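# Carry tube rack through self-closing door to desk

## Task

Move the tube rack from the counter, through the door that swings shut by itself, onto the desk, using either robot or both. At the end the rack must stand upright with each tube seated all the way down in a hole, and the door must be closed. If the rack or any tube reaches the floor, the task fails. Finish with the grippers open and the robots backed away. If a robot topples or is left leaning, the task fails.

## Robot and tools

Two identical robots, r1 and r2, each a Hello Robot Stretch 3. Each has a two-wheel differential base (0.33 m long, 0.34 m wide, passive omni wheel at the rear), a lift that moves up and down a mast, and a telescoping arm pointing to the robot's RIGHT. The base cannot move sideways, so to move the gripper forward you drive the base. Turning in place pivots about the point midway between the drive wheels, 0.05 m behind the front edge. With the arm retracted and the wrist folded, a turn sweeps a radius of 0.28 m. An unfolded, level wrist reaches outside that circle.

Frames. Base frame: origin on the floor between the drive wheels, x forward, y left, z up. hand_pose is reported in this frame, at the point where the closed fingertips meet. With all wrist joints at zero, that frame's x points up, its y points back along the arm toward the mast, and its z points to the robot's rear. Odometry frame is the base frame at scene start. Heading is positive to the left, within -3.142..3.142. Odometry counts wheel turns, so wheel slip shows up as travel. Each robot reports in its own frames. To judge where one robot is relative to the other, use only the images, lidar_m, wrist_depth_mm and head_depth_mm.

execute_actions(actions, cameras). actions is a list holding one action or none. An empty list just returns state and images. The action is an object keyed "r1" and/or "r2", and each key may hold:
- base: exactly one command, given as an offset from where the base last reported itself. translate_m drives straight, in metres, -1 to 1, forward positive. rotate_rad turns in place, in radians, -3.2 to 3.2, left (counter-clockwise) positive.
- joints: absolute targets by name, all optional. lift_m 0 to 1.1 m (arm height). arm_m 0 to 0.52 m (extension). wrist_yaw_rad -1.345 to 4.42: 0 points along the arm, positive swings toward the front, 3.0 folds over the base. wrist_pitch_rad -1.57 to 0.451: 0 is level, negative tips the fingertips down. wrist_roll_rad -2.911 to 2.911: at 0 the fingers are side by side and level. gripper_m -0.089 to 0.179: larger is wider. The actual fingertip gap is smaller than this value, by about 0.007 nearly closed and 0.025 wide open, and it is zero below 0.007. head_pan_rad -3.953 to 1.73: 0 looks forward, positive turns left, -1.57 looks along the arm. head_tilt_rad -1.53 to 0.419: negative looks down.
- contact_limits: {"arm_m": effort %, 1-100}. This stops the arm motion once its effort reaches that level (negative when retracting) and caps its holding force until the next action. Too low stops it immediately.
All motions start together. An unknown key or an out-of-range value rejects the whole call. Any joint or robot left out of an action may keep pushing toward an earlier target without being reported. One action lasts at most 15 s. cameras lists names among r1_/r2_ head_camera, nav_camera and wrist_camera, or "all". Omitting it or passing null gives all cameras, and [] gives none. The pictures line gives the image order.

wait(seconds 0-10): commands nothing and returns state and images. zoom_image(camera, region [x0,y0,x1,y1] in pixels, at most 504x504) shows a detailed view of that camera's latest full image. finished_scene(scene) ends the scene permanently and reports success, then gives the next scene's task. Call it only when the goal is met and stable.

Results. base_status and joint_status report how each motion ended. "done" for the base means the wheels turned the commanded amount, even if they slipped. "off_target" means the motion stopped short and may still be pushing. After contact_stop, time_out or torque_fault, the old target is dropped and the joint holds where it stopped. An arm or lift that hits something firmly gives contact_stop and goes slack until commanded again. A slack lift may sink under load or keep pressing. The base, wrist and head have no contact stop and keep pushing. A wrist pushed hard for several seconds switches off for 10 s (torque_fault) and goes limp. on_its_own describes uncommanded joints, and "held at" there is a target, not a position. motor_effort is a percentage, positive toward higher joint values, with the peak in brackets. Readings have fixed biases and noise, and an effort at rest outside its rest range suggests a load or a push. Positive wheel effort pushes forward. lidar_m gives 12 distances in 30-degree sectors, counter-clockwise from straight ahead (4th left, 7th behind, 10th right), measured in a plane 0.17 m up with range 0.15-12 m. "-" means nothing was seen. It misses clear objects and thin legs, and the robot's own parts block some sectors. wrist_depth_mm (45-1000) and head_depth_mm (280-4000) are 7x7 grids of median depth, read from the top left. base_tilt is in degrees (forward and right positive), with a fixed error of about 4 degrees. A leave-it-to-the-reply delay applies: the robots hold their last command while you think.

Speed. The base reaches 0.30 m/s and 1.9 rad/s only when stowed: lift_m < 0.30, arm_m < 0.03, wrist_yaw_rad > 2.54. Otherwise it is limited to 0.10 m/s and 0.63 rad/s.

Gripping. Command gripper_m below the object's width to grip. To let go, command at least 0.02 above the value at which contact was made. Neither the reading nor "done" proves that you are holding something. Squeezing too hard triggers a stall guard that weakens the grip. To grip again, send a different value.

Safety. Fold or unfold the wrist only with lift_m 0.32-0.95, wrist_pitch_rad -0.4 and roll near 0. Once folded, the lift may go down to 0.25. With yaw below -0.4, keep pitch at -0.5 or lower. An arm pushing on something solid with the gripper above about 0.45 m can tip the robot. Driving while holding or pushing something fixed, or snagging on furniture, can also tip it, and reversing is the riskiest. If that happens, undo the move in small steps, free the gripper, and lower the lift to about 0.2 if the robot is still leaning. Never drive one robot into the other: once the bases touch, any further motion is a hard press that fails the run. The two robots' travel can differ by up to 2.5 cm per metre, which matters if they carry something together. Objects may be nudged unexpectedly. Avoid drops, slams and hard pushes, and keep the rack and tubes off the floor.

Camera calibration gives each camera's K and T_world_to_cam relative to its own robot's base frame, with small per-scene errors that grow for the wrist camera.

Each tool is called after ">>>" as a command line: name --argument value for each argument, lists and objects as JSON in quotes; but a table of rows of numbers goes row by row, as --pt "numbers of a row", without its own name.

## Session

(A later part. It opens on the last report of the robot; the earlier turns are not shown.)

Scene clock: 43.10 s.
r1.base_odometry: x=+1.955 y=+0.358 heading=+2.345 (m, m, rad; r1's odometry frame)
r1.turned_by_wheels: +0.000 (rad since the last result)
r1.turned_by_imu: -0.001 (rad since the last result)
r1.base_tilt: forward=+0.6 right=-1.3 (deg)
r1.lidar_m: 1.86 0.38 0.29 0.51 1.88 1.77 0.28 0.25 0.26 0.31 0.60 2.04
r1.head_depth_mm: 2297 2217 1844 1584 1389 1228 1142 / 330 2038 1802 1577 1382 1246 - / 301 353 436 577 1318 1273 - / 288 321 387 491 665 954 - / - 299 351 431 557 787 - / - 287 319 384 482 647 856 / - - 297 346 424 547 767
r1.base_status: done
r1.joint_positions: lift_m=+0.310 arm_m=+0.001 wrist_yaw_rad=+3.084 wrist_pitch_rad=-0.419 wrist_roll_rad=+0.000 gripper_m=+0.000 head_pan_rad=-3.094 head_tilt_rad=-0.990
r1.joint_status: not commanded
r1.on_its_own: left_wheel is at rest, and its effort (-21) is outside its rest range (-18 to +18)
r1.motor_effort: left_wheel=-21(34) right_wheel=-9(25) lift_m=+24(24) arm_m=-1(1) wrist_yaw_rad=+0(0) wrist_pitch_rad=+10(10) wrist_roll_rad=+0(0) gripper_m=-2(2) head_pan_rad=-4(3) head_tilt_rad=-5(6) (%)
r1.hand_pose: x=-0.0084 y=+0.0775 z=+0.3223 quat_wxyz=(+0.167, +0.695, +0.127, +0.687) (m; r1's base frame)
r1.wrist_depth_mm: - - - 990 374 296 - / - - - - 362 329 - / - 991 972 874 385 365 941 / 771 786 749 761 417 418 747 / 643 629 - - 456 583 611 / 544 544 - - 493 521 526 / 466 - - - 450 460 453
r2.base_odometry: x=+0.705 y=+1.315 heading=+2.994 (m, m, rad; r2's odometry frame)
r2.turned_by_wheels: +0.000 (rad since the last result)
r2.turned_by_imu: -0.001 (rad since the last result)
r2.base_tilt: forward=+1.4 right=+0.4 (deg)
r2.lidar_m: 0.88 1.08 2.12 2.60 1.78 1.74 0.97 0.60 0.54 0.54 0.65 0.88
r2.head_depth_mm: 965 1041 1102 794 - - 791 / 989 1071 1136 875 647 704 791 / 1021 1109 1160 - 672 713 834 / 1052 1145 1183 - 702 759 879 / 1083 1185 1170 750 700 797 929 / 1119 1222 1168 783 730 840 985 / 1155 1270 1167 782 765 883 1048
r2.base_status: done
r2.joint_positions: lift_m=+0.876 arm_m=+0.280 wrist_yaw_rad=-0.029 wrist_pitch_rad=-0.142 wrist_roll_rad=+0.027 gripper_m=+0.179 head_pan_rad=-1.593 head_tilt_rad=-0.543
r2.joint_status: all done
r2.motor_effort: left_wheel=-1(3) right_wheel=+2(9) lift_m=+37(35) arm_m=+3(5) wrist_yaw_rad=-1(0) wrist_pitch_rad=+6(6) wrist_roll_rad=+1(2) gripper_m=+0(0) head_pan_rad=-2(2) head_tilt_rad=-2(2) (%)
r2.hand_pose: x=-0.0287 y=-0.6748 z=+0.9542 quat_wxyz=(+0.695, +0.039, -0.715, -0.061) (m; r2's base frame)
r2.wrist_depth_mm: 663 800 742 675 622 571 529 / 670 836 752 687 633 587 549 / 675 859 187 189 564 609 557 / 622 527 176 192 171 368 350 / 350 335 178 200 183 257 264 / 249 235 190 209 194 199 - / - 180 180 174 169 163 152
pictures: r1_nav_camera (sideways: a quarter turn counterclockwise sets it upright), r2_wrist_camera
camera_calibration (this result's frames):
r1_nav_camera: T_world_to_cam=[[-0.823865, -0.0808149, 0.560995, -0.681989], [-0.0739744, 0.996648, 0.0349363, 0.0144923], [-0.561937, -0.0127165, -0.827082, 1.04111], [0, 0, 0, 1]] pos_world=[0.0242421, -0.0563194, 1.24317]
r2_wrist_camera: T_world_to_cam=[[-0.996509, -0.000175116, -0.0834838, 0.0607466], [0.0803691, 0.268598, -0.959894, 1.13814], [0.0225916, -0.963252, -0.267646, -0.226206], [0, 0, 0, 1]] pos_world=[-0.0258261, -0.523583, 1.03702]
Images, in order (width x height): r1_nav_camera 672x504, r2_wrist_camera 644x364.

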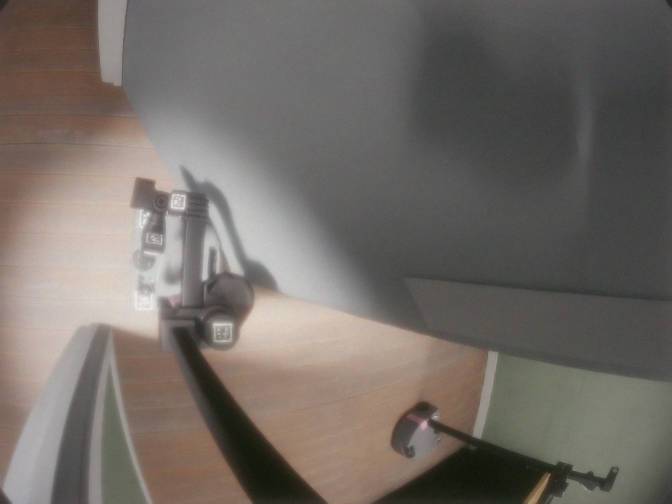

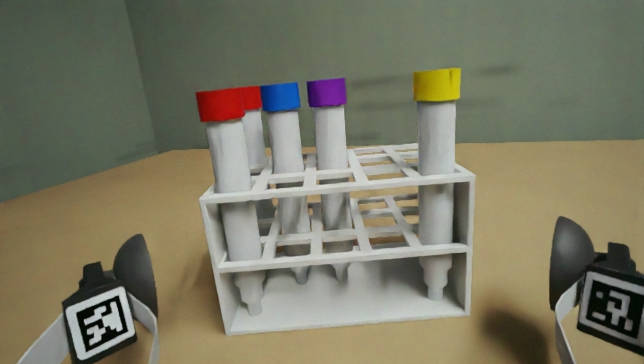

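>>> execute_actions --actions '[{"r1":{"base":{"rotate_rad":0.58}},"r2":{"base":{"translate_m":0.004},"joints":{"arm_m":0.325}}}]' --cameras '["r2_wrist_camera"]'

>>> execute_actions --actions '[{"r1":{"base":{"translate_m":-0.06}},"r2":{"joints":{"gripper_m":0.086}}}]' --cameras '["r2_wrist_camera"]'

>>> execute_actions --actions '[{"r1":{"base":{"translate_m":-0.06}},"r2":{"joints":{"lift_m":0.905}}}]' --cameras '["r2_wrist_camera"]'

Scene clock: 48.50 s.
r1.base_odometry: x=+1.955 y=+0.358 heading=+2.924 (m, m, rad; r1's odometry frame)
r1.turned_by_wheels: +0.579 (rad since the last result)
r1.turned_by_imu: +0.571 (rad since the last result)
r1.base_tilt: forward=+0.6 right=-1.4 (deg)
r1.lidar_m: 0.35 0.29 0.60 1.74 2.33 0.30 0.28 0.28 0.34 0.67 2.13 1.85
r1.head_depth_mm: - 296 346 443 615 1209 1139 / - 294 341 433 597 875 - / - 291 335 424 580 783 - / - 288 329 415 563 807 - / - 286 324 406 547 830 - / - - 318 398 532 799 1124 / - - 313 390 518 766 1094
r1.base_status: done
r1.joint_positions: lift_m=+0.310 arm_m=+0.001 wrist_yaw_rad=+3.084 wrist_pitch_rad=-0.419 wrist_roll_rad=+0.000 gripper_m=+0.000 head_pan_rad=-3.094 head_tilt_rad=-0.990
r1.joint_status: not commanded
r1.on_its_own: left_wheel is at rest, and its effort (-39) is outside its rest range (-18 to +18)
r1.motor_effort: left_wheel=-39(45) right_wheel=-5(7) lift_m=+24(24) arm_m=-1(1) wrist_yaw_rad=+0(0) wrist_pitch_rad=+9(10) wrist_roll_rad=+0(0) gripper_m=-3(3) head_pan_rad=-3(3) head_tilt_rad=-6(5) (%)
r1.hand_pose: x=-0.0084 y=+0.0775 z=+0.3223 quat_wxyz=(+0.167, +0.695, +0.127, +0.687) (m; r1's base frame)
r1.wrist_depth_mm: - - - - - - 442 / - - - - - - 400 / 985 998 994 980 982 871 369 / 802 777 787 777 764 722 311 / 642 639 - - 634 574 309 / 524 538 - - 530 499 332 / 407 - - - 457 441 358
r2.base_odometry: x=+0.701 y=+1.316 heading=+2.994 (m, m, rad; r2's odometry frame)
r2.turned_by_wheels: +0.000 (rad since the last result)
r2.turned_by_imu: +0.000 (rad since the last result)
r2.base_tilt: forward=+1.5 right=+0.4 (deg)
r2.lidar_m: 0.88 1.08 2.12 2.59 1.91 1.74 0.97 0.61 0.54 0.54 0.66 0.87
r2.head_depth_mm: 966 1039 1103 794 - - 796 / 993 1076 1126 - 616 703 795 / 1020 1112 1170 - 662 727 835 / 1052 1145 1191 - 687 763 879 / 1087 1184 1173 727 701 798 934 / 1123 1225 1167 783 733 839 988 / 1157 1271 1162 781 766 887 1052
r2.base_status: done
r2.joint_positions: lift_m=+0.876 arm_m=+0.325 wrist_yaw_rad=-0.029 wrist_pitch_rad=-0.142 wrist_roll_rad=+0.027 gripper_m=+0.179 head_pan_rad=-1.593 head_tilt_rad=-0.543
r2.joint_status: all done
r2.motor_effort: left_wheel=-2(2) right_wheel=+3(9) lift_m=+37(38) arm_m=+3(5) wrist_yaw_rad=+0(0) wrist_pitch_rad=+7(7) wrist_roll_rad=+1(2) gripper_m=+0(0) head_pan_rad=-1(1) head_tilt_rad=-2(2) (%)
r2.hand_pose: x=-0.0287 y=-0.7198 z=+0.9542 quat_wxyz=(+0.695, +0.039, -0.715, -0.061) (m; r2's base frame)
r2.wrist_depth_mm: 647 764 689 628 580 536 497 / 655 790 718 637 604 113 516 / 651 805 139 143 619 120 532 / 617 522 124 147 167 123 351 / 349 334 126 152 178 126 263 / 250 222 133 160 151 130 - / - 180 135 162 159 144 152
pictures: r2_wrist_camera
camera_calibration (this result's frames):
r2_wrist_camera: T_world_to_cam=[[-0.996509, -0.000175448, -0.0834837, 0.0607385], [0.0803689, 0.268596, -0.959894, 1.15022], [0.0225918, -0.963253, -0.267644, -0.269558], [0, 0, 0, 1]] pos_world=[-0.0258261, -0.568588, 1.03702]
Images, in order (width x height): r2_wrist_camera 644x364.

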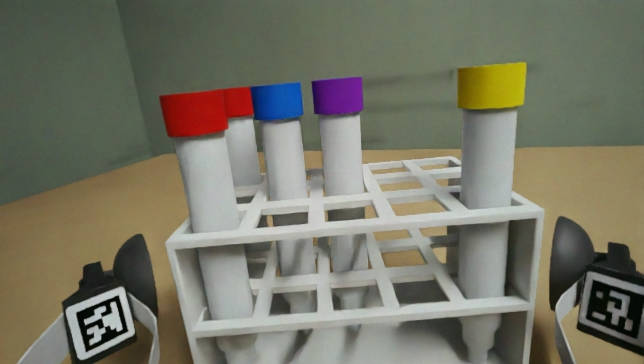

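Scene clock: 50.07 s.
r1.base_odometry: x=+2.013 y=+0.346 heading=+2.924 (m, m, rad; r1's odometry frame)
r1.turned_by_wheels: +0.000 (rad since the last result)
r1.turned_by_imu: +0.000 (rad since the last result)
r1.base_tilt: forward=+0.6 right=-1.4 (deg)
r1.lidar_m: 0.38 0.34 0.80 1.76 2.37 0.32 0.27 0.27 0.32 0.55 2.09 1.91
r1.head_depth_mm: - 303 367 476 676 1228 1141 / - 298 355 455 636 953 - / - 294 343 437 600 821 - / - 291 333 420 569 818 - / - 286 323 404 542 807 - / - - 313 389 514 756 1096 / - - 306 376 491 708 1074
r1.base_status: translate_m off_target (by the wheels' count: -0.0599 of -0.0600)
r1.joint_positions: lift_m=+0.310 arm_m=+0.001 wrist_yaw_rad=+3.084 wrist_pitch_rad=-0.419 wrist_roll_rad=+0.000 gripper_m=+0.000 head_pan_rad=-3.094 head_tilt_rad=-0.990
r1.joint_status: not commanded
r1.on_its_own: left_wheel is at rest, and its effort (-20) is outside its rest range (-18 to +18)
r1.motor_effort: left_wheel=-20(42) right_wheel=-13(20) lift_m=+24(24) arm_m=-1(1) wrist_yaw_rad=+0(0) wrist_pitch_rad=+10(9) wrist_roll_rad=+0(0) gripper_m=-2(3) head_pan_rad=-4(4) head_tilt_rad=-6(6) (%)
r1.hand_pose: x=-0.0084 y=+0.0775 z=+0.3223 quat_wxyz=(+0.167, +0.695, +0.127, +0.687) (m; r1's base frame)
r1.wrist_depth_mm: - - - - - - 597 / - - - - - - 538 / - - - 966 979 966 499 / 793 781 769 766 757 729 459 / 638 631 - - 623 624 430 / 533 536 - - 534 515 378 / 457 - - - 463 456 403
r2.base_odometry: x=+0.701 y=+1.316 heading=+2.994 (m, m, rad; r2's odometry frame)
r2.turned_by_wheels: +0.000 (rad since the last result)
r2.turned_by_imu: +0.000 (rad since the last result)
r2.base_tilt: forward=+1.4 right=+0.5 (deg)
r2.lidar_m: 0.88 1.08 2.11 2.60 1.91 1.75 0.97 0.61 0.54 0.54 0.65 0.87
r2.head_depth_mm: 963 1042 1108 794 - - 795 / 995 1071 1129 - 615 702 796 / 1024 1108 1170 - 662 729 835 / 1053 1145 1191 - 686 762 879 / 1085 1184 1172 724 701 799 929 / 1118 1228 1168 784 732 841 990 / 1155 1267 1166 781 767 884 1048
r2.base_status: not commanded
r2.joint_positions: lift_m=+0.876 arm_m=+0.325 wrist_yaw_rad=-0.029 wrist_pitch_rad=-0.142 wrist_roll_rad=+0.027 gripper_m=+0.087 head_pan_rad=-1.593 head_tilt_rad=-0.543
r2.joint_status: all done
r2.motor_effort: left_wheel=-1(2) right_wheel=+2(3) lift_m=+37(38) arm_m=+3(3) wrist_yaw_rad=+0(0) wrist_pitch_rad=+6(7) wrist_roll_rad=+1(2) gripper_m=-21(99) head_pan_rad=-2(2) head_tilt_rad=-2(2) (%)
r2.hand_pose: x=-0.0288 y=-0.7198 z=+0.9542 quat_wxyz=(+0.695, +0.039, -0.715, -0.061) (m; r2's base frame)
r2.wrist_depth_mm: 648 741 703 630 588 537 497 / 654 791 712 637 601 533 519 / 650 798 143 146 619 119 525 / 616 521 132 151 169 133 352 / 351 327 131 159 176 126 253 / 246 241 140 163 151 131 200 / 199 177 144 163 163 147 152
pictures: r2_wrist_camera
camera_calibration (this result's frames):
r2_wrist_camera: T_world_to_cam=[[-0.99651, 0.0000137539, -0.0834747, 0.0608185], [0.0804118, 0.268562, -0.9599, 1.15022], [0.0224049, -0.963263, -0.267625, -0.269596], [0, 0, 0, 1]] pos_world=[-0.0258446, -0.568597, 1.03702]
Images, in order (width x height): r2_wrist_camera 644x364.

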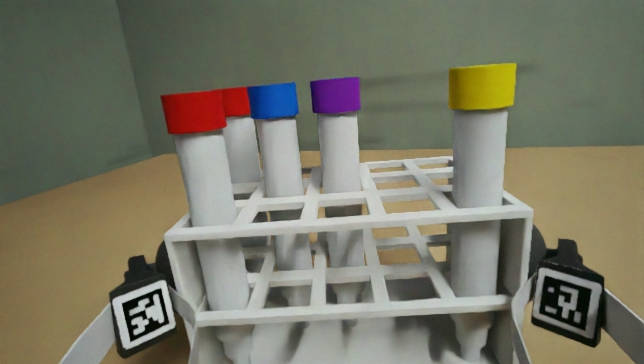

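Scene clock: 51.63 s.
r1.base_odometry: x=+2.072 y=+0.333 heading=+2.924 (m, m, rad; r1's odometry frame)
r1.turned_by_wheels: +0.000 (rad since the last result)
r1.turned_by_imu: +0.000 (rad since the last result)
r1.base_tilt: forward=+0.5 right=-1.3 (deg)
r1.lidar_m: 0.42 0.40 1.00 1.79 2.41 0.33 0.27 0.27 0.30 0.47 2.05 1.97
r1.head_depth_mm: - 316 390 516 1310 1229 1139 / - 306 373 483 685 1128 - / - 298 355 454 629 864 - / - 292 339 427 579 831 - / - 287 324 404 537 791 - / - - 310 383 501 721 1054 / - - 302 365 469 659 1065
r1.base_status: translate_m off_target (by the wheels' count: -0.0599 of -0.0600)
r1.joint_positions: lift_m=+0.310 arm_m=+0.001 wrist_yaw_rad=+3.084 wrist_pitch_rad=-0.419 wrist_roll_rad=+0.000 gripper_m=+0.000 head_pan_rad=-3.094 head_tilt_rad=-0.990
r1.joint_status: not commanded
r1.on_its_own: left_wheel is at rest, and its effort (-20) is outside its rest range (-18 to +18)
r1.motor_effort: left_wheel=-20(32) right_wheel=-12(18) lift_m=+25(25) arm_m=-1(1) wrist_yaw_rad=+0(0) wrist_pitch_rad=+10(10) wrist_roll_rad=+0(0) gripper_m=-3(3) head_pan_rad=-4(3) head_tilt_rad=-6(6) (%)
r1.hand_pose: x=-0.0084 y=+0.0775 z=+0.3223 quat_wxyz=(+0.167, +0.695, +0.127, +0.687) (m; r1's base frame)
r1.wrist_depth_mm: - - - - - - 767 / - - - - - - 696 / - - 983 991 957 971 620 / 787 782 771 761 744 750 583 / 634 638 - - 623 620 510 / 550 538 - - 533 518 488 / 475 - - - 459 459 445
r2.base_odometry: x=+0.701 y=+1.316 heading=+2.994 (m, m, rad; r2's odometry frame)
r2.turned_by_wheels: +0.000 (rad since the last result)
r2.turned_by_imu: +0.000 (rad since the last result)
r2.base_tilt: forward=+1.5 right=+0.4 (deg)
r2.lidar_m: 0.88 1.08 2.12 2.60 1.91 1.74 0.97 0.60 0.54 0.54 0.66 0.88
r2.head_depth_mm: 964 1042 1102 833 - - 772 / 992 1077 1142 - 639 698 795 / 1023 1110 1187 - 638 728 834 / 1054 1142 1213 - 677 762 879 / 1085 1184 1170 749 700 799 931 / 1120 1226 1165 783 732 841 989 / 1155 1272 1165 781 765 886 1052
r2.base_status: not commanded
r2.joint_positions: lift_m=+0.905 arm_m=+0.325 wrist_yaw_rad=-0.029 wrist_pitch_rad=-0.146 wrist_roll_rad=+0.027 gripper_m=+0.087 head_pan_rad=-1.593 head_tilt_rad=-0.543
r2.joint_status: all done
r2.motor_effort: left_wheel=-1(2) right_wheel=+2(3) lift_m=+38(38) arm_m=+3(3) wrist_yaw_rad=-1(0) wrist_pitch_rad=+8(8) wrist_roll_rad=+1(2) gripper_m=-21(21) head_pan_rad=-1(2) head_tilt_rad=-2(2) (%)
r2.hand_pose: x=-0.0288 y=-0.7196 z=+0.9821 quat_wxyz=(+0.695, +0.041, -0.715, -0.063) (m; r2's base frame)
r2.wrist_depth_mm: 653 751 698 634 582 537 495 / 648 786 711 644 609 537 516 / 656 806 149 150 631 557 536 / 650 631 132 154 169 384 429 / 423 397 133 160 177 129 309 / 302 295 140 161 151 131 244 / 241 216 144 165 165 141 184
pictures: r2_wrist_camera
camera_calibration (this result's frames):
r2_wrist_camera: T_world_to_cam=[[-0.996499, 0.000373257, -0.0836075, 0.0635443], [0.0805398, 0.272715, -0.958718, 1.17875], [0.0224432, -0.962095, -0.27179, -0.256949], [0, 0, 0, 1]] pos_world=[-0.0258476, -0.568695, 1.06556]
Images, in order (width x height): r2_wrist_camera 644x364.

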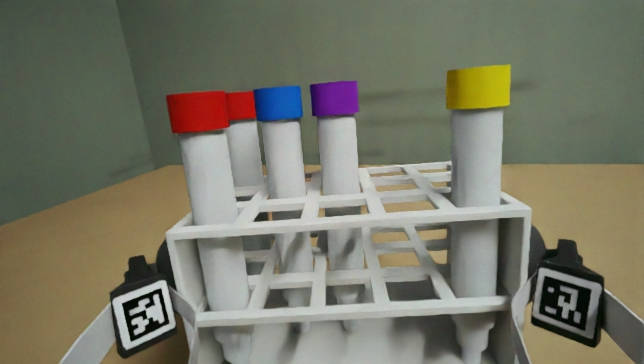

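>>> execute_actions --actions '[{"r1":{"base":{"translate_m":-0.14}},"r2":{"base":{"rotate_rad":-0.5},"joints":{"lift_m":0.92,"gripper_m":0.081,"wrist_yaw_rad":0.5,"head_pan_rad":-1.3}}}]' --cameras '["r2_wrist_camera","r2_head_camera"]'

Scene clock: 59.07 s.
r1.base_odometry: x=+2.208 y=+0.302 heading=+2.924 (m, m, rad; r1's odometry frame)
r1.turned_by_wheels: +0.000 (rad since the last result)
r1.turned_by_imu: +0.000 (rad since the last result)
r1.base_tilt: forward=+0.6 right=-1.3 (deg)
r1.lidar_m: 0.54 0.53 1.48 1.86 1.81 0.39 0.28 0.26 0.27 0.36 1.95 2.09
r1.head_depth_mm: 308 372 485 1576 1382 1229 1142 / 295 344 429 572 1339 1250 - / 287 321 392 508 715 1009 - / - 303 361 456 617 884 - / - 291 334 414 542 785 - / - - 311 379 484 669 920 / - - 298 350 437 583 871
r1.base_status: done
r1.joint_positions: lift_m=+0.310 arm_m=+0.001 wrist_yaw_rad=+3.084 wrist_pitch_rad=-0.419 wrist_roll_rad=+0.000 gripper_m=+0.000 head_pan_rad=-3.094 head_tilt_rad=-0.990
r1.joint_status: not commanded
r1.on_its_own: left_wheel is at rest, and its effort (-19) is outside its rest range (-18 to +18)
r1.motor_effort: left_wheel=-19(31) right_wheel=-8(17) lift_m=+24(24) arm_m=-1(1) wrist_yaw_rad=+0(0) wrist_pitch_rad=+10(10) wrist_roll_rad=+0(0) gripper_m=-2(2) head_pan_rad=-4(3) head_tilt_rad=-5(6) (%)
r1.hand_pose: x=-0.0084 y=+0.0775 z=+0.3223 quat_wxyz=(+0.167, +0.695, +0.127, +0.687) (m; r1's base frame)
r1.wrist_depth_mm: - - - - - - - / - - - - - - - / - 983 999 929 960 961 875 / 797 788 789 767 760 760 718 / 645 651 - - 616 630 628 / 538 540 - - 530 522 519 / 474 - - - 450 455 454
r2.base_odometry: x=+0.701 y=+1.316 heading=+2.494 (m, m, rad; r2's odometry frame)
r2.turned_by_wheels: -0.500 (rad since the last result)
r2.turned_by_imu: -0.499 (rad since the last result)
r2.base_tilt: forward=+1.4 right=+0.4 (deg)
r2.lidar_m: 0.87 0.88 1.09 2.23 1.60 1.64 1.75 0.94 0.60 0.54 0.55 0.67
r2.head_depth_mm: 975 1057 1131 - 618 704 808 / 984 1064 1137 - 640 711 821 / 993 1078 1107 720 638 720 831 / 1002 1094 1142 719 637 729 846 / 1014 1099 1162 785 661 728 859 / 1024 1114 1170 783 658 747 868 / 1032 1127 1186 780 658 757 883
r2.base_status: done
r2.joint_positions: lift_m=+0.920 arm_m=+0.325 wrist_yaw_rad=+0.498 wrist_pitch_rad=-0.147 wrist_roll_rad=+0.027 gripper_m=+0.082 head_pan_rad=-1.307 head_tilt_rad=-0.543
r2.joint_status: all done
r2.motor_effort: left_wheel=+1(7) right_wheel=-2(11) lift_m=+38(38) arm_m=+3(3) wrist_yaw_rad=+2(3) wrist_pitch_rad=+8(8) wrist_roll_rad=+1(1) gripper_m=-23(58) head_pan_rad=+3(19) head_tilt_rad=-4(2) (%)
r2.hand_pose: x=+0.0979 y=-0.6894 z=+0.9970 quat_wxyz=(+0.687, +0.226, -0.680, +0.120) (m; r2's base frame)
r2.wrist_depth_mm: 838 779 692 626 576 523 483 / 849 831 712 635 595 524 509 / 845 881 146 150 619 541 524 / 796 688 132 154 169 415 470 / 464 434 133 160 177 129 339 / 333 324 141 161 151 131 267 / 263 236 143 165 165 142 202
pictures: r2_head_camera (sideways: a quarter turn clockwise sets it upright), r2_wrist_camera
camera_calibration (this result's frames):
r2_head_camera: T_world_to_cam=[[-0.13969, 0.478839, -0.866718, 1.14711], [0.962682, 0.270577, -0.00566991, 0.0146497], [0.231799, -0.835166, -0.498766, 0.607504], [0, 0, 0, 1]] pos_world=[0.00531758, -0.0458767, 1.2973]
r2_wrist_camera: T_world_to_cam=[[-0.861563, -0.500716, -0.0836226, -0.167645], [-0.0677568, 0.276674, -0.958572, 1.19166], [0.503109, -0.820204, -0.272299, -0.175434], [0, 0, 0, 1]] pos_world=[0.0245687, -0.557536, 1.0805]
Images, in order (width x height): r2_head_camera 896x504, r2_wrist_camera 644x364.

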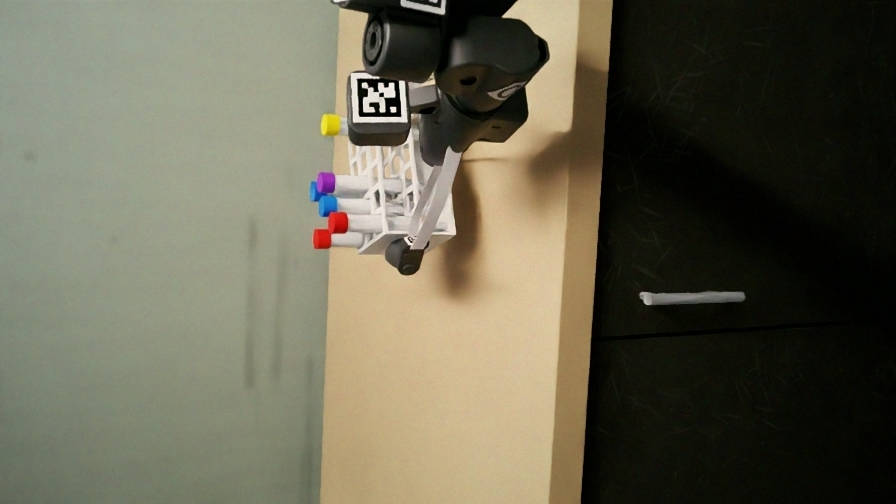

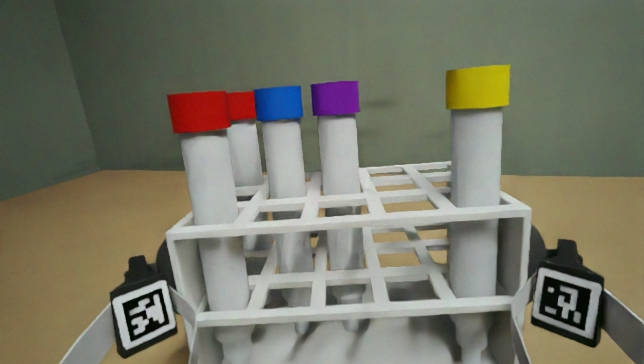

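Stable.

>>> execute_actions --actions '[{"r1":{"base":{"translate_m":-0.13}},"r2":{"base":{"rotate_rad":-0.475},"joints":{"head_pan_rad":-3.1,"head_tilt_rad":-0.8,"arm_m":0.2}}}]' --cameras '[]'

>>> execute_actions --actions '[{"r1":{"base":{"rotate_rad":0.52}},"r2":{"base":{"translate_m":-0.5},"joints":{"arm_m":0.003,"wrist_yaw_rad":1.9}}}]' --cameras '["r2_wrist_camera"]'

>>> execute_actions --actions '[{"r1":{"base":{"translate_m":-0.27}},"r2":{"base":{"translate_m":-0.6}}}]' --cameras '["r2_nav_camera","r1_nav_camera"]'

Scene clock: 68.00 s.
r1.base_odometry: x=+2.335 y=+0.274 heading=+2.924 (m, m, rad; r1's odometry frame)
r1.turned_by_wheels: +0.000 (rad since the last result)
r1.turned_by_imu: +0.000 (rad since the last result)
r1.base_tilt: forward=+0.6 right=-1.4 (deg)
r1.lidar_m: 0.66 0.67 1.87 1.78 1.71 2.15 0.28 0.25 0.26 0.31 0.58 2.21
r1.head_depth_mm: 1977 2147 1837 1583 1384 1229 1137 / 333 2040 1797 1578 1377 1248 - / 303 357 441 585 1313 1269 - / 289 324 391 495 669 958 - / - 300 352 433 560 791 - / - 288 320 384 482 644 851 / - - 296 346 422 544 759
r1.base_status: done
r1.joint_positions: lift_m=+0.310 arm_m=+0.001 wrist_yaw_rad=+3.084 wrist_pitch_rad=-0.419 wrist_roll_rad=+0.000 gripper_m=+0.000 head_pan_rad=-3.094 head_tilt_rad=-0.990
r1.joint_status: not commanded
r1.motor_effort: left_wheel=-17(32) right_wheel=-5(14) lift_m=+24(24) arm_m=-1(1) wrist_yaw_rad=+0(0) wrist_pitch_rad=+9(9) wrist_roll_rad=+0(0) gripper_m=-3(2) head_pan_rad=-3(4) head_tilt_rad=-6(6) (%)
r1.hand_pose: x=-0.0084 y=+0.0775 z=+0.3223 quat_wxyz=(+0.167, +0.695, +0.127, +0.687) (m; r1's base frame)
r1.wrist_depth_mm: - - - - - - - / - - - - - - - / - - - - 951 959 964 / 784 772 770 746 751 757 760 / 645 650 - - 614 625 613 / 547 528 - - 521 528 523 / 463 - - - 458 456 450
r2.base_odometry: x=+0.701 y=+1.316 heading=+2.020 (m, m, rad; r2's odometry frame)
r2.turned_by_wheels: -0.475 (rad since the last result)
r2.turned_by_imu: -0.474 (rad since the last result)
r2.base_tilt: forward=+1.5 right=+0.4 (deg)
r2.lidar_m: 0.69 0.87 0.89 1.13 2.51 1.68 1.63 1.75 0.88 0.58 0.54 0.55
r2.head_depth_mm: 1757 1802 1950 - - - - / 2193 2090 2088 - - - - / 3716 3100 2424 - - - - / 3979 3087 2352 1867 1574 - - / 3905 3083 2252 1885 1591 - - / 1667 1852 2101 1869 1584 - - / 1580 1755 1976 1871 1576 - -
r2.base_status: done
r2.joint_positions: lift_m=+0.920 arm_m=+0.200 wrist_yaw_rad=+0.499 wrist_pitch_rad=-0.147 wrist_roll_rad=+0.027 gripper_m=+0.082 head_pan_rad=-3.093 head_tilt_rad=-0.790
r2.joint_status: all done
r2.motor_effort: left_wheel=+2(5) right_wheel=-3(11) lift_m=+38(38) arm_m=-3(7) wrist_yaw_rad=+0(2) wrist_pitch_rad=+8(8) wrist_roll_rad=+2(1) gripper_m=-23(23) head_pan_rad=-2(30) head_tilt_rad=-3(17) (%)
r2.hand_pose: x=+0.0982 y=-0.5648 z=+0.9969 quat_wxyz=(+0.687, +0.226, -0.680, +0.121) (m; r2's base frame)
r2.wrist_depth_mm: 724 723 750 759 782 816 822 / 744 754 766 784 805 814 874 / 772 789 148 149 844 670 779 / 799 696 132 153 169 418 470 / 464 434 133 159 177 129 340 / 335 323 140 161 150 132 268 / 264 237 144 165 165 141 216
pictures: none
No camera images: the call's "cameras" was empty. Leave "cameras" out to get every camera's image.

Scene clock: 74.10 s.
r1.base_odometry: x=+2.335 y=+0.274 heading=-2.840 (m, m, rad; r1's odometry frame)
r1.turned_by_wheels: +0.520 (rad since the last result)
r1.turned_by_imu: +0.514 (rad since the last result)
r1.base_tilt: forward=+0.6 right=-1.3 (deg)
r1.lidar_m: 0.66 1.84 1.28 1.20 2.16 0.31 0.27 0.27 0.32 0.57 2.20 0.65
r1.head_depth_mm: - 301 362 467 661 1213 1141 / - 297 351 450 627 935 - / - 293 341 434 596 811 - / - 290 332 419 567 815 - / - 287 323 404 542 813 - / - - 314 391 518 766 1110 / - - 307 379 497 719 1079
r1.base_status: done
r1.joint_positions: lift_m=+0.310 arm_m=+0.001 wrist_yaw_rad=+3.084 wrist_pitch_rad=-0.419 wrist_roll_rad=+0.000 gripper_m=+0.000 head_pan_rad=-3.094 head_tilt_rad=-0.990
r1.joint_status: not commanded
r1.on_its_own: left_wheel is at rest, and its effort (-28) is outside its rest range (-18 to +18)
r1.motor_effort: left_wheel=-28(38) right_wheel=-3(6) lift_m=+25(24) arm_m=-1(1) wrist_yaw_rad=+0(0) wrist_pitch_rad=+9(9) wrist_roll_rad=+0(0) gripper_m=-3(2) head_pan_rad=-4(3) head_tilt_rad=-5(6) (%)
r1.hand_pose: x=-0.0084 y=+0.0775 z=+0.3223 quat_wxyz=(+0.167, +0.695, +0.127, +0.687) (m; r1's base frame)
r1.wrist_depth_mm: - - - - - - - / - - - - - - - / 998 942 981 977 970 975 930 / 787 788 775 775 751 743 751 / 643 616 - - 629 621 613 / 549 537 - - 526 528 521 / 452 - - - 466 456 458
r2.base_odometry: x=+0.918 y=+0.865 heading=+2.020 (m, m, rad; r2's odometry frame)
r2.turned_by_wheels: +0.000 (rad since the last result)
r2.turned_by_imu: -0.001 (rad since the last result)
r2.base_tilt: forward=+1.4 right=+0.4 (deg)
r2.lidar_m: 1.07 1.28 1.31 1.67 2.29 1.18 1.27 1.34 1.36 0.91 0.84 0.85
r2.head_depth_mm: 1547 1645 1301 - - - - / 2876 2018 1586 - - - - / 3308 3139 2422 - - - - / 3624 3110 2344 1886 1570 - - / 3554 3096 2324 1870 1585 - - / 3309 1477 1623 1783 1586 - - / 1197 1332 1498 1712 1580 - -
r2.base_status: done
r2.joint_positions: lift_m=+0.920 arm_m=+0.003 wrist_yaw_rad=+1.899 wrist_pitch_rad=-0.147 wrist_roll_rad=+0.028 gripper_m=+0.082 head_pan_rad=-3.093 head_tilt_rad=-0.790
r2.joint_status: all done
r2.motor_effort: left_wheel=+1(3) right_wheel=-2(9) lift_m=+39(38) arm_m=-4(7) wrist_yaw_rad=+3(4) wrist_pitch_rad=+8(8) wrist_roll_rad=+2(2) gripper_m=-23(22) head_pan_rad=-2(1) head_tilt_rad=-4(3) (%)
r2.hand_pose: x=+0.2153 y=-0.0679 z=+0.9969 quat_wxyz=(+0.448, +0.611, -0.374, +0.535) (m; r2's base frame)
r2.wrist_depth_mm: - - - - - - - / - - - - - - - / - - 149 149 - 829 790 / - - 133 153 169 821 719 / - - 133 160 177 129 716 / - - 140 161 150 132 698 / - - 144 164 165 141 799
pictures: r2_wrist_camera
camera_calibration (this result's frames):
r2_wrist_camera: T_world_to_cam=[[0.347638, -0.933852, -0.0840707, -0.0446175], [-0.284502, -0.0196221, -0.958475, 1.05407], [0.893424, 0.357121, -0.272504, 0.271303], [0, 0, 0, 1]] pos_world=[0.0730068, -0.117871, 1.08048]
Images, in order (width x height): r2_wrist_camera 644x364.

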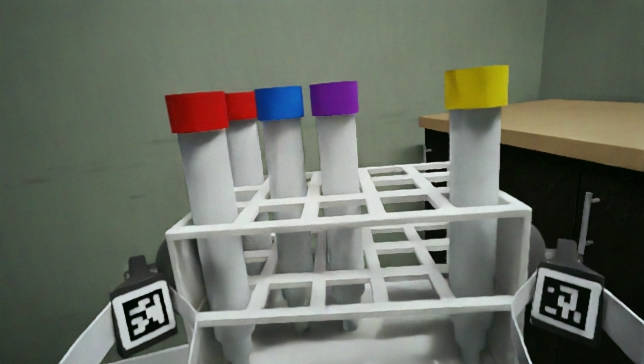

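Scene clock: 81.20 s.
r1.base_odometry: x=+2.593 y=+0.355 heading=-2.840 (m, m, rad; r1's odometry frame)
r1.turned_by_wheels: +0.000 (rad since the last result)
r1.turned_by_imu: +0.000 (rad since the last result)
r1.base_tilt: forward=+0.5 right=-1.4 (deg)
r1.lidar_m: 0.92 0.87 0.74 2.08 2.02 0.42 0.28 0.26 0.26 0.34 2.38 0.96
r1.head_depth_mm: 329 1550 1798 1574 1379 1232 1136 / 306 365 458 1488 1386 1253 - / 293 334 411 535 760 1120 - / - 310 374 472 639 915 - / - 296 342 421 549 783 - / - - 314 380 483 658 887 / - - 296 347 430 564 818
r1.base_status: done
r1.joint_positions: lift_m=+0.310 arm_m=+0.001 wrist_yaw_rad=+3.084 wrist_pitch_rad=-0.419 wrist_roll_rad=+0.000 gripper_m=+0.000 head_pan_rad=-3.094 head_tilt_rad=-0.990
r1.joint_status: not commanded
r1.motor_effort: left_wheel=-11(30) right_wheel=-4(15) lift_m=+24(25) arm_m=-1(1) wrist_yaw_rad=+0(0) wrist_pitch_rad=+10(9) wrist_roll_rad=+0(0) gripper_m=-3(2) head_pan_rad=-4(3) head_tilt_rad=-6(6) (%)
r1.hand_pose: x=-0.0084 y=+0.0775 z=+0.3223 quat_wxyz=(+0.167, +0.695, +0.127, +0.687) (m; r1's base frame)
r1.wrist_depth_mm: - - - - - - - / - - - - - - 822 / 979 - 967 998 974 736 617 / 783 768 785 777 736 714 617 / 639 647 - - 634 619 635 / 534 535 - - 533 518 527 / 467 - - - 460 459 450
r2.base_odometry: x=+1.179 y=+0.325 heading=+2.020 (m, m, rad; r2's odometry frame)
r2.turned_by_wheels: +0.000 (rad since the last result)
r2.turned_by_imu: -0.002 (rad since the last result)
r2.base_tilt: forward=+1.4 right=+0.3 (deg)
r2.lidar_m: 1.53 1.77 1.79 2.07 0.84 0.86 1.43 0.85 0.86 1.10 1.20 1.22
r2.head_depth_mm: 1264 1340 1417 - - - - / 2431 2673 2454 - - - - / 2763 2940 2434 - - - - / 2994 3012 2358 1870 1565 - - / 2832 3111 2328 1867 1583 - - / 2864 3067 2327 1867 1561 - - / 2485 2932 2262 1094 1222 - -
r2.base_status: done
r2.joint_positions: lift_m=+0.920 arm_m=+0.003 wrist_yaw_rad=+1.899 wrist_pitch_rad=-0.147 wrist_roll_rad=+0.028 gripper_m=+0.082 head_pan_rad=-3.093 head_tilt_rad=-0.790
r2.joint_status: not commanded
r2.motor_effort: left_wheel=+1(3) right_wheel=-3(8) lift_m=+38(38) arm_m=-4(4) wrist_yaw_rad=+1(2) wrist_pitch_rad=+8(8) wrist_roll_rad=+1(1) gripper_m=-23(23) head_pan_rad=-2(2) head_tilt_rad=-4(3) (%)
r2.hand_pose: x=+0.2153 y=-0.0679 z=+0.9969 quat_wxyz=(+0.448, +0.611, -0.374, +0.535) (m; r2's base frame)
r2.wrist_depth_mm: - - - - - - - / - - - - - - - / - - 148 148 - - - / - - 132 152 169 - - / - - 133 159 177 129 - / - - 140 160 151 132 - / - - 144 165 165 142 -
pictures: r1_nav_camera (sideways: a quarter turn counterclockwise sets it upright), r2_nav_camera (sideways: a quarter turn counterclockwise sets it upright)
camera_calibration (this result's frames):
r1_nav_camera: T_world_to_cam=[[-0.823865, -0.0808147, 0.560995, -0.681989], [-0.0739741, 0.996648, 0.0349363, 0.0144923], [-0.561937, -0.0127163, -0.827082, 1.04111], [0, 0, 0, 1]] pos_world=[0.0242421, -0.0563194, 1.24317]
r2_nav_camera: T_world_to_cam=[[-0.687756, -0.0203875, 0.725656, -0.896036], [-0.0365095, 0.999312, -0.00652671, 0.0602221], [-0.725023, -0.0309821, -0.688027, 0.858779], [0, 0, 0, 1]] pos_world=[0.00857939, -0.0518418, 1.24147]
Images, in order (width x height): r1_nav_camera 672x504, r2_nav_camera 672x504.

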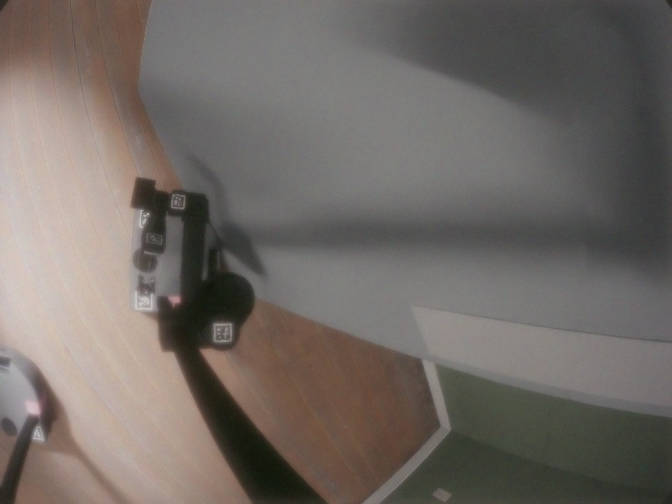

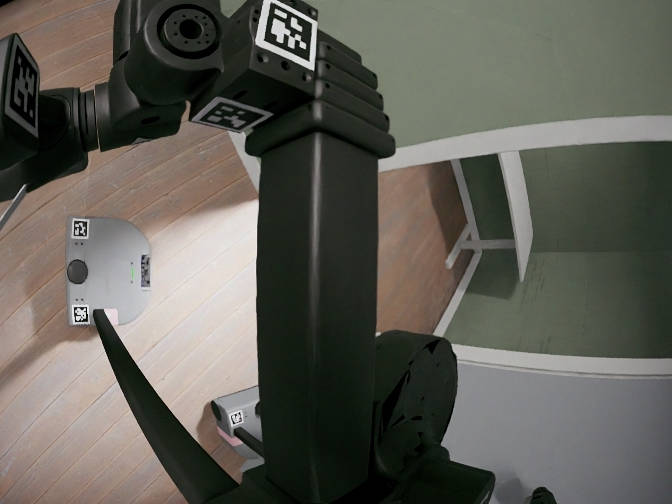

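>>> execute_actions --actions '[{"r1":{"joints":{"head_pan_rad":-0.3}},"r2":{"base":{"translate_m":-1.0}}}]' --cameras '["r1_nav_camera"]'

>>> execute_actions --actions '[{"r2":{"base":{"translate_m":-0.45}}}]' --cameras '[]'

>>> execute_actions --actions '[{"r1":{"base":{"translate_m":0.27}},"r2":{"base":{"translate_m":-0.5}}}]' --cameras '[]'

>>> execute_actions --actions '[{"r2":{"base":{"rotate_rad":-0.94},"joints":{"head_pan_rad":-1.4,"head_tilt_rad":-0.7}},"r1":{"base":{"rotate_rad":-0.52}}}]' --cameras '["r2_head_camera","r2_nav_camera","r1_nav_camera"]'

Scene clock: 99.27 s.
r1.base_odometry: x=+2.593 y=+0.355 heading=-2.840 (m, m, rad; r1's odometry frame)
r1.turned_by_wheels: +0.000 (rad since the last result)
r1.turned_by_imu: +0.001 (rad since the last result)
r1.base_tilt: forward=+0.7 right=-1.4 (deg)
r1.lidar_m: 0.92 2.09 2.15 2.09 2.02 0.41 0.28 0.26 0.26 0.34 0.56 0.56
r1.head_depth_mm: 2617 2194 1840 905 1208 1231 1107 / 2565 2194 1843 1578 1189 1232 1125 / 2500 2202 1842 1579 1281 1229 1107 / 538 2033 1759 1529 1387 1232 1108 / 528 986 1210 1520 1380 1226 1109 / 916 1118 1432 1581 1387 1231 1108 / 1034 1299 1726 1576 1384 1231 1110
r1.base_status: not commanded
r1.joint_positions: lift_m=+0.310 arm_m=+0.001 wrist_yaw_rad=+3.084 wrist_pitch_rad=-0.419 wrist_roll_rad=+0.000 gripper_m=+0.000 head_pan_rad=-0.307 head_tilt_rad=-0.990
r1.joint_status: all done
r1.motor_effort: left_wheel=-11(11) right_wheel=-4(3) lift_m=+24(24) arm_m=-1(1) wrist_yaw_rad=+0(0) wrist_pitch_rad=+10(10) wrist_roll_rad=+0(0) gripper_m=-2(3) head_pan_rad=+5(56) head_tilt_rad=-6(5) (%)
r1.hand_pose: x=-0.0084 y=+0.0775 z=+0.3223 quat_wxyz=(+0.167, +0.695, +0.127, +0.687) (m; r1's base frame)
r1.wrist_depth_mm: - - - - - - - / - - - - - - - / - 959 983 984 979 971 931 / 783 814 778 754 777 765 749 / 647 639 - - 624 610 620 / 544 546 - - 527 519 530 / 469 - - - 460 449 453
r2.base_odometry: x=+1.613 y=-0.576 heading=+2.020 (m, m, rad; r2's odometry frame)
r2.turned_by_wheels: +0.000 (rad since the last result)
r2.turned_by_imu: -0.003 (rad since the last result)
r2.base_tilt: forward=+1.5 right=+0.5 (deg)
r2.lidar_m: 2.29 2.59 0.62 0.55 0.49 0.53 1.75 1.75 2.20 0.42 0.38 1.91
r2.head_depth_mm: 1518 1652 1778 - - - - / 1685 1854 2013 - - - - / 1885 2117 2271 - - - - / 2072 2447 2342 1880 1566 - - / 1992 2392 2246 1878 1587 - - / 1983 2340 2307 1868 1588 - - / 1879 1560 2321 1857 1587 - -
r2.base_status: done
r2.joint_positions: lift_m=+0.920 arm_m=+0.003 wrist_yaw_rad=+1.899 wrist_pitch_rad=-0.147 wrist_roll_rad=+0.028 gripper_m=+0.082 head_pan_rad=-3.093 head_tilt_rad=-0.790
r2.joint_status: not commanded
r2.motor_effort: left_wheel=+2(2) right_wheel=-3(8) lift_m=+39(38) arm_m=-4(4) wrist_yaw_rad=+1(1) wrist_pitch_rad=+8(8) wrist_roll_rad=+1(1) gripper_m=-23(23) head_pan_rad=-2(2) head_tilt_rad=-3(3) (%)
r2.hand_pose: x=+0.2153 y=-0.0679 z=+0.9969 quat_wxyz=(+0.448, +0.611, -0.374, +0.535) (m; r2's base frame)
r2.wrist_depth_mm: - - - - - - - / - - - - - - - / - - 148 149 - - - / - - 132 153 169 - - / - - 134 159 177 129 - / - - 140 161 150 131 - / 760 - 144 165 165 141 -
pictures: r1_nav_camera (sideways: a quarter turn counterclockwise sets it upright)
camera_calibration (this result's frames):
r1_nav_camera: T_world_to_cam=[[0.800549, -0.210712, 0.561, -0.691906], [-0.277209, -0.960174, 0.0349364, 0.0157318], [0.531297, -0.183483, -0.827078, 1.03443], [0, 0, 0, 1]] pos_world=[0.00867458, 0.0591132, 1.24317]
Images, in order (width x height): r1_nav_camera 672x504.

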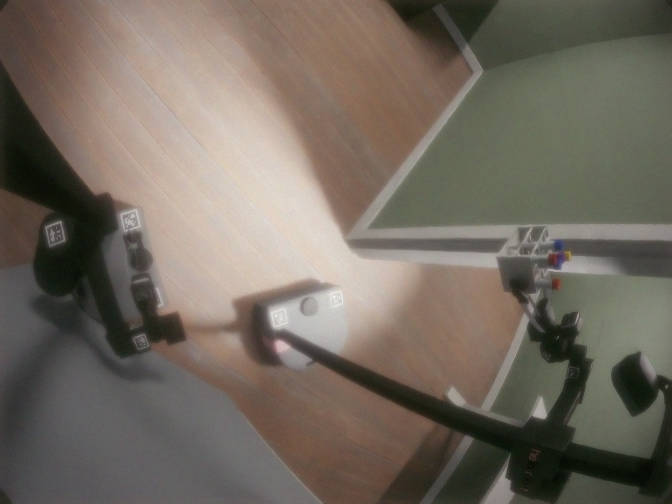

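Scene clock: 104.87 s.
r1.base_odometry: x=+2.593 y=+0.355 heading=-2.840 (m, m, rad; r1's odometry frame)
r1.turned_by_wheels: +0.000 (rad since the last result)
r1.turned_by_imu: +0.000 (rad since the last result)
r1.base_tilt: forward=+0.7 right=-1.3 (deg)
r1.lidar_m: 0.91 2.08 2.15 2.09 2.02 0.41 0.28 0.26 0.26 0.34 0.92 0.95
r1.head_depth_mm: 2632 2191 1840 1570 1375 1230 1107 / 2755 2209 1829 1580 1378 1230 1121 / 2760 2221 1840 1572 1383 1229 1108 / 2577 2099 1752 1534 1383 1227 1109 / 833 987 1209 1518 1383 1231 1105 / 917 1117 1436 1575 1382 1230 1108 / 1035 1297 1718 1582 1387 1229 1112
r1.base_status: not commanded
r1.joint_positions: lift_m=+0.310 arm_m=+0.001 wrist_yaw_rad=+3.084 wrist_pitch_rad=-0.419 wrist_roll_rad=+0.000 gripper_m=+0.000 head_pan_rad=-0.307 head_tilt_rad=-0.990
r1.joint_status: not commanded
r1.motor_effort: left_wheel=-11(11) right_wheel=-4(4) lift_m=+24(24) arm_m=-1(1) wrist_yaw_rad=+0(0) wrist_pitch_rad=+10(9) wrist_roll_rad=+0(0) gripper_m=-3(2) head_pan_rad=+5(5) head_tilt_rad=-6(6) (%)
r1.hand_pose: x=-0.0084 y=+0.0775 z=+0.3223 quat_wxyz=(+0.167, +0.695, +0.127, +0.687) (m; r1's base frame)
r1.wrist_depth_mm: - - - - - - - / - - - - - - - / - - 959 963 980 984 961 / 811 803 771 758 750 752 727 / 640 651 - - 637 618 609 / 545 548 - - 519 521 513 / 464 - - - 465 458 451
r2.base_odometry: x=+1.808 y=-0.981 heading=+2.020 (m, m, rad; r2's odometry frame)
r2.turned_by_wheels: +0.000 (rad since the last result)
r2.turned_by_imu: -0.001 (rad since the last result)
r2.base_tilt: forward=+1.5 right=+0.4 (deg)
r2.lidar_m: 2.63 0.92 0.41 0.34 0.62 1.11 1.41 1.80 1.45 2.33 1.38 0.69
r2.head_depth_mm: 1217 1321 1420 - - - - / 1349 1482 1605 - - - - / 1514 1659 1879 - - - - / 1729 1491 2177 1880 1573 - - / 1814 1351 2113 1881 1585 - - / 1703 1347 2125 1868 1582 - - / 1642 1341 2052 1871 1582 - -
r2.base_status: done
r2.joint_positions: lift_m=+0.920 arm_m=+0.003 wrist_yaw_rad=+1.899 wrist_pitch_rad=-0.147 wrist_roll_rad=+0.028 gripper_m=+0.082 head_pan_rad=-3.093 head_tilt_rad=-0.790
r2.joint_status: not commanded
r2.motor_effort: left_wheel=+2(2) right_wheel=-2(9) lift_m=+38(38) arm_m=-3(4) wrist_yaw_rad=+1(0) wrist_pitch_rad=+8(8) wrist_roll_rad=+1(1) gripper_m=-22(23) head_pan_rad=-2(2) head_tilt_rad=-4(3) (%)
r2.hand_pose: x=+0.2153 y=-0.0679 z=+0.9969 quat_wxyz=(+0.448, +0.611, -0.374, +0.535) (m; r2's base frame)
r2.wrist_depth_mm: - - - - - - - / 944 - - - - - - / 866 - 148 150 - - - / 811 - 132 153 169 - - / 754 - 133 160 178 129 - / 715 991 140 161 151 131 514 / 652 989 143 164 165 141 -
pictures: none
No camera images: the call's "cameras" was empty. Leave "cameras" out to get every camera's image.

Scene clock: 110.97 s.
r1.base_odometry: x=+2.335 y=+0.274 heading=-2.840 (m, m, rad; r1's odometry frame)
r1.turned_by_wheels: +0.000 (rad since the last result)
r1.turned_by_imu: +0.001 (rad since the last result)
r1.base_tilt: forward=+0.5 right=-1.4 (deg)
r1.lidar_m: 0.66 1.84 1.92 2.23 2.16 0.31 0.27 0.28 0.32 0.58 2.21 0.65
r1.head_depth_mm: 2535 2206 1840 1577 1384 1233 1107 / 2648 2235 1846 1576 1378 1230 1122 / 682 2082 1799 1553 1383 1227 1106 / 587 684 833 1072 1342 1229 1109 / 630 753 937 1235 1384 1227 1111 / 705 859 1104 1485 1381 1231 1109 / 795 998 1339 1568 1387 1233 1108
r1.base_status: done
r1.joint_positions: lift_m=+0.310 arm_m=+0.001 wrist_yaw_rad=+3.084 wrist_pitch_rad=-0.419 wrist_roll_rad=+0.000 gripper_m=+0.000 head_pan_rad=-0.307 head_tilt_rad=-0.990
r1.joint_status: not commanded
r1.on_its_own: left_wheel is at rest, and its effort (-25) is outside its rest range (-18 to +18)
r1.motor_effort: left_wheel=-25(26) right_wheel=-4(4) lift_m=+24(24) arm_m=-1(1) wrist_yaw_rad=+0(0) wrist_pitch_rad=+10(10) wrist_roll_rad=+0(0) gripper_m=-2(3) head_pan_rad=+5(5) head_tilt_rad=-5(5) (%)
r1.hand_pose: x=-0.0084 y=+0.0775 z=+0.3223 quat_wxyz=(+0.167, +0.695, +0.127, +0.687) (m; r1's base frame)
r1.wrist_depth_mm: - - - - - - - / - - - - - - - / - - - 967 986 943 944 / 786 795 778 758 733 750 740 / 641 635 - - 617 617 603 / 551 541 - - 527 525 535 / 466 - - - 448 462 450
r2.base_odometry: x=+2.025 y=-1.432 heading=+2.020 (m, m, rad; r2's odometry frame)
r2.turned_by_wheels: +0.000 (rad since the last result)
r2.turned_by_imu: -0.001 (rad since the last result)
r2.base_tilt: forward=+1.5 right=+0.4 (deg)
r2.lidar_m: 1.29 0.61 0.63 0.81 0.80 0.81 1.03 1.40 1.25 1.24 2.96 1.13
r2.head_depth_mm: 877 954 1024 - - - - / 976 1071 1156 - - - - / 1098 1219 1311 - - - - / 1249 1412 1023 1816 1565 - - / 1393 1538 1018 1472 1559 - - / 1333 1344 1014 891 1585 - - / 1261 1328 1016 841 1573 - -
r2.base_status: done
r2.joint_positions: lift_m=+0.920 arm_m=+0.003 wrist_yaw_rad=+1.899 wrist_pitch_rad=-0.147 wrist_roll_rad=+0.028 gripper_m=+0.082 head_pan_rad=-3.093 head_tilt_rad=-0.790
r2.joint_status: not commanded
r2.motor_effort: left_wheel=+2(3) right_wheel=-3(9) lift_m=+39(38) arm_m=-4(3) wrist_yaw_rad=+2(2) wrist_pitch_rad=+8(8) wrist_roll_rad=+1(1) gripper_m=-23(22) head_pan_rad=-2(2) head_tilt_rad=-3(3) (%)
r2.hand_pose: x=+0.2153 y=-0.0679 z=+0.9969 quat_wxyz=(+0.448, +0.611, -0.374, +0.535) (m; r2's base frame)
r2.wrist_depth_mm: 509 540 - - - - 794 / 526 551 857 - - - 832 / 537 562 148 149 - 933 876 / 560 591 132 153 169 979 910 / 582 605 133 159 177 129 943 / 599 620 140 160 151 132 - / 621 675 144 165 164 141 -
pictures: none
No camera images: the call's "cameras" was empty. Leave "cameras" out to get every camera's image.

Scene clock: 113.40 s.
r1.base_odometry: x=+2.335 y=+0.274 heading=+2.923 (m, m, rad; r1's odometry frame)
r1.turned_by_wheels: -0.520 (rad since the last result)
r1.turned_by_imu: -0.516 (rad since the last result)
r1.base_tilt: forward=+0.6 right=-1.3 (deg)
r1.lidar_m: 0.65 0.67 1.87 1.92 2.22 2.14 0.28 0.25 0.26 0.31 0.58 2.21
r1.head_depth_mm: 2334 2199 1852 1576 1388 1228 1109 / 2395 2207 1837 1582 1381 1228 1123 / 2383 2205 1835 1575 1381 1228 1108 / 2483 2195 1831 1566 1384 1232 1110 / 2489 2206 1834 1576 1378 1234 1109 / 2564 2204 1848 1576 1338 1229 1111 / 2580 2197 1806 980 1244 1233 1110
r1.base_status: done
r1.joint_positions: lift_m=+0.310 arm_m=+0.001 wrist_yaw_rad=+3.084 wrist_pitch_rad=-0.419 wrist_roll_rad=+0.000 gripper_m=+0.000 head_pan_rad=-0.307 head_tilt_rad=-0.990
r1.joint_status: not commanded
r1.motor_effort: left_wheel=-11(15) right_wheel=-8(12) lift_m=+24(24) arm_m=-1(1) wrist_yaw_rad=+0(0) wrist_pitch_rad=+10(10) wrist_roll_rad=+0(0) gripper_m=-3(3) head_pan_rad=+4(5) head_tilt_rad=-6(6) (%)
r1.hand_pose: x=-0.0084 y=+0.0775 z=+0.3223 quat_wxyz=(+0.167, +0.695, +0.127, +0.687) (m; r1's base frame)
r1.wrist_depth_mm: - - - - - - - / - - - - - - - / - - 991 991 979 946 938 / 790 772 769 758 763 760 744 / 648 637 - - 623 622 607 / 539 546 - - 528 532 520 / 471 - - - 458 450 461
r2.base_odometry: x=+2.025 y=-1.432 heading=+1.080 (m, m, rad; r2's odometry frame)
r2.turned_by_wheels: -0.940 (rad since the last result)
r2.turned_by_imu: -0.939 (rad since the last result)
r2.base_tilt: forward=+1.4 right=+0.4 (deg)
r2.lidar_m: 2.37 1.13 1.28 0.61 0.65 0.82 0.80 0.82 1.03 1.39 1.24 1.99
r2.head_depth_mm: 1170 1304 1199 918 1572 - - / 1188 1327 1199 917 1649 - - / 1203 1343 1194 916 1646 - - / 1218 1364 1193 914 1644 1416 1268 / 1239 1386 1187 913 1639 1415 - / 1256 1418 1191 911 1676 1439 - / 1272 1431 1180 909 1688 1438 -
r2.base_status: done
r2.joint_positions: lift_m=+0.920 arm_m=+0.003 wrist_yaw_rad=+1.899 wrist_pitch_rad=-0.147 wrist_roll_rad=+0.028 gripper_m=+0.082 head_pan_rad=-1.407 head_tilt_rad=-0.705
r2.joint_status: all done
r2.motor_effort: left_wheel=+3(4) right_wheel=-4(8) lift_m=+38(38) arm_m=-4(3) wrist_yaw_rad=+1(1) wrist_pitch_rad=+8(8) wrist_roll_rad=+1(1) gripper_m=-23(23) head_pan_rad=+3(32) head_tilt_rad=+1(9) (%)
r2.hand_pose: x=+0.2153 y=-0.0679 z=+0.9969 quat_wxyz=(+0.448, +0.611, -0.374, +0.535) (m; r2's base frame)
r2.wrist_depth_mm: - - - - - - - / - - - - - - - / - - 149 149 - - - / - - 132 153 169 - - / - - 133 160 177 129 - / - - 140 161 150 132 - / - - 144 165 165 141 -
pictures: r1_nav_camera (sideways: a quarter turn counterclockwise sets it upright), r2_head_camera (sideways: a quarter turn clockwise sets it upright), r2_nav_camera (sideways: a quarter turn counterclockwise sets it upright)
camera_calibration (this result's frames):
r1_nav_camera: T_world_to_cam=[[0.800616, -0.210458, 0.561, -0.691906], [-0.276905, -0.960262, 0.0349364, 0.01573], [0.531355, -0.183315, -0.827078, 1.03443], [0, 0, 0, 1]] pos_world=[0.0086559, 0.059114, 1.24317]
r2_head_camera: T_world_to_cam=[[-0.112826, 0.6213, -0.775407, 1.02789], [0.984755, 0.173901, -0.00394811, 0.0122724], [0.132391, -0.764032, -0.631449, 0.78073], [0, 0, 0, 1]] pos_world=[0.0005262, -0.0442621, 1.29008]
r2_nav_camera: T_world_to_cam=[[0.088778, -0.617302, 0.781701, -0.973822], [-0.9884, -0.151686, -0.00753256, 0.0673389], [0.123223, -0.771965, -0.623608, 0.769811], [0, 0, 0, 1]] pos_world=[0.058153, 0.00333896, 1.2418]
Images, in order (width x height): r1_nav_camera 672x504, r2_head_camera 896x504, r2_nav_camera 672x504.

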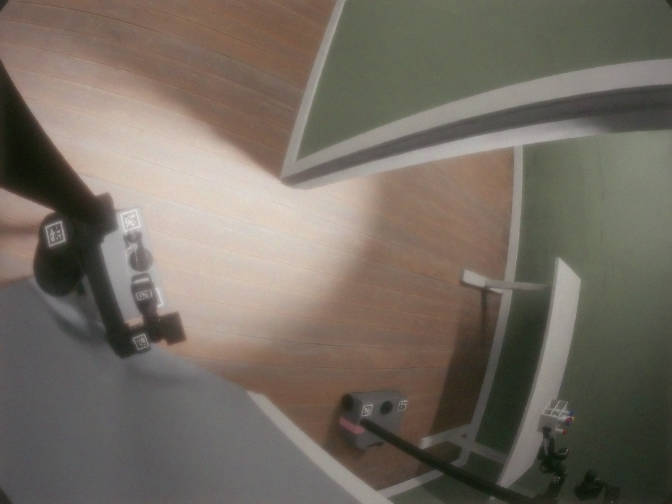

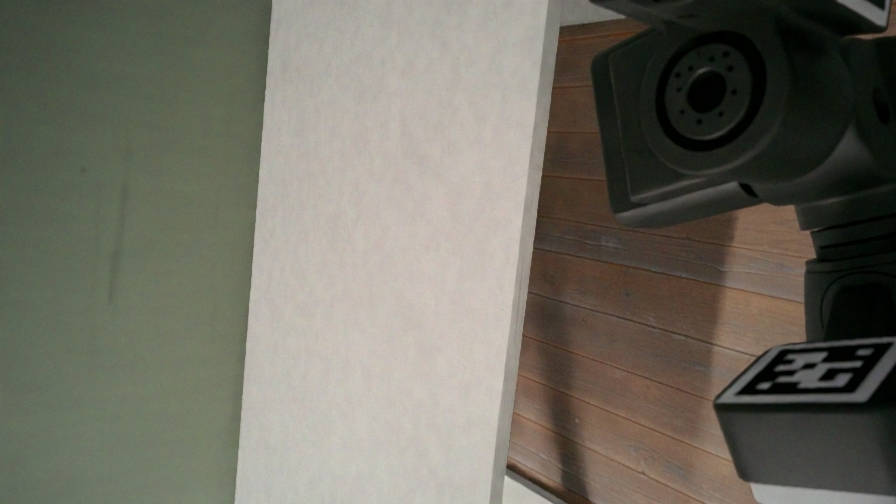

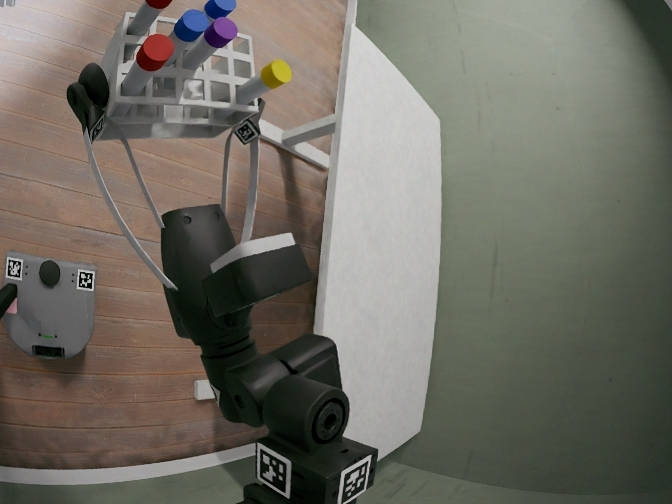

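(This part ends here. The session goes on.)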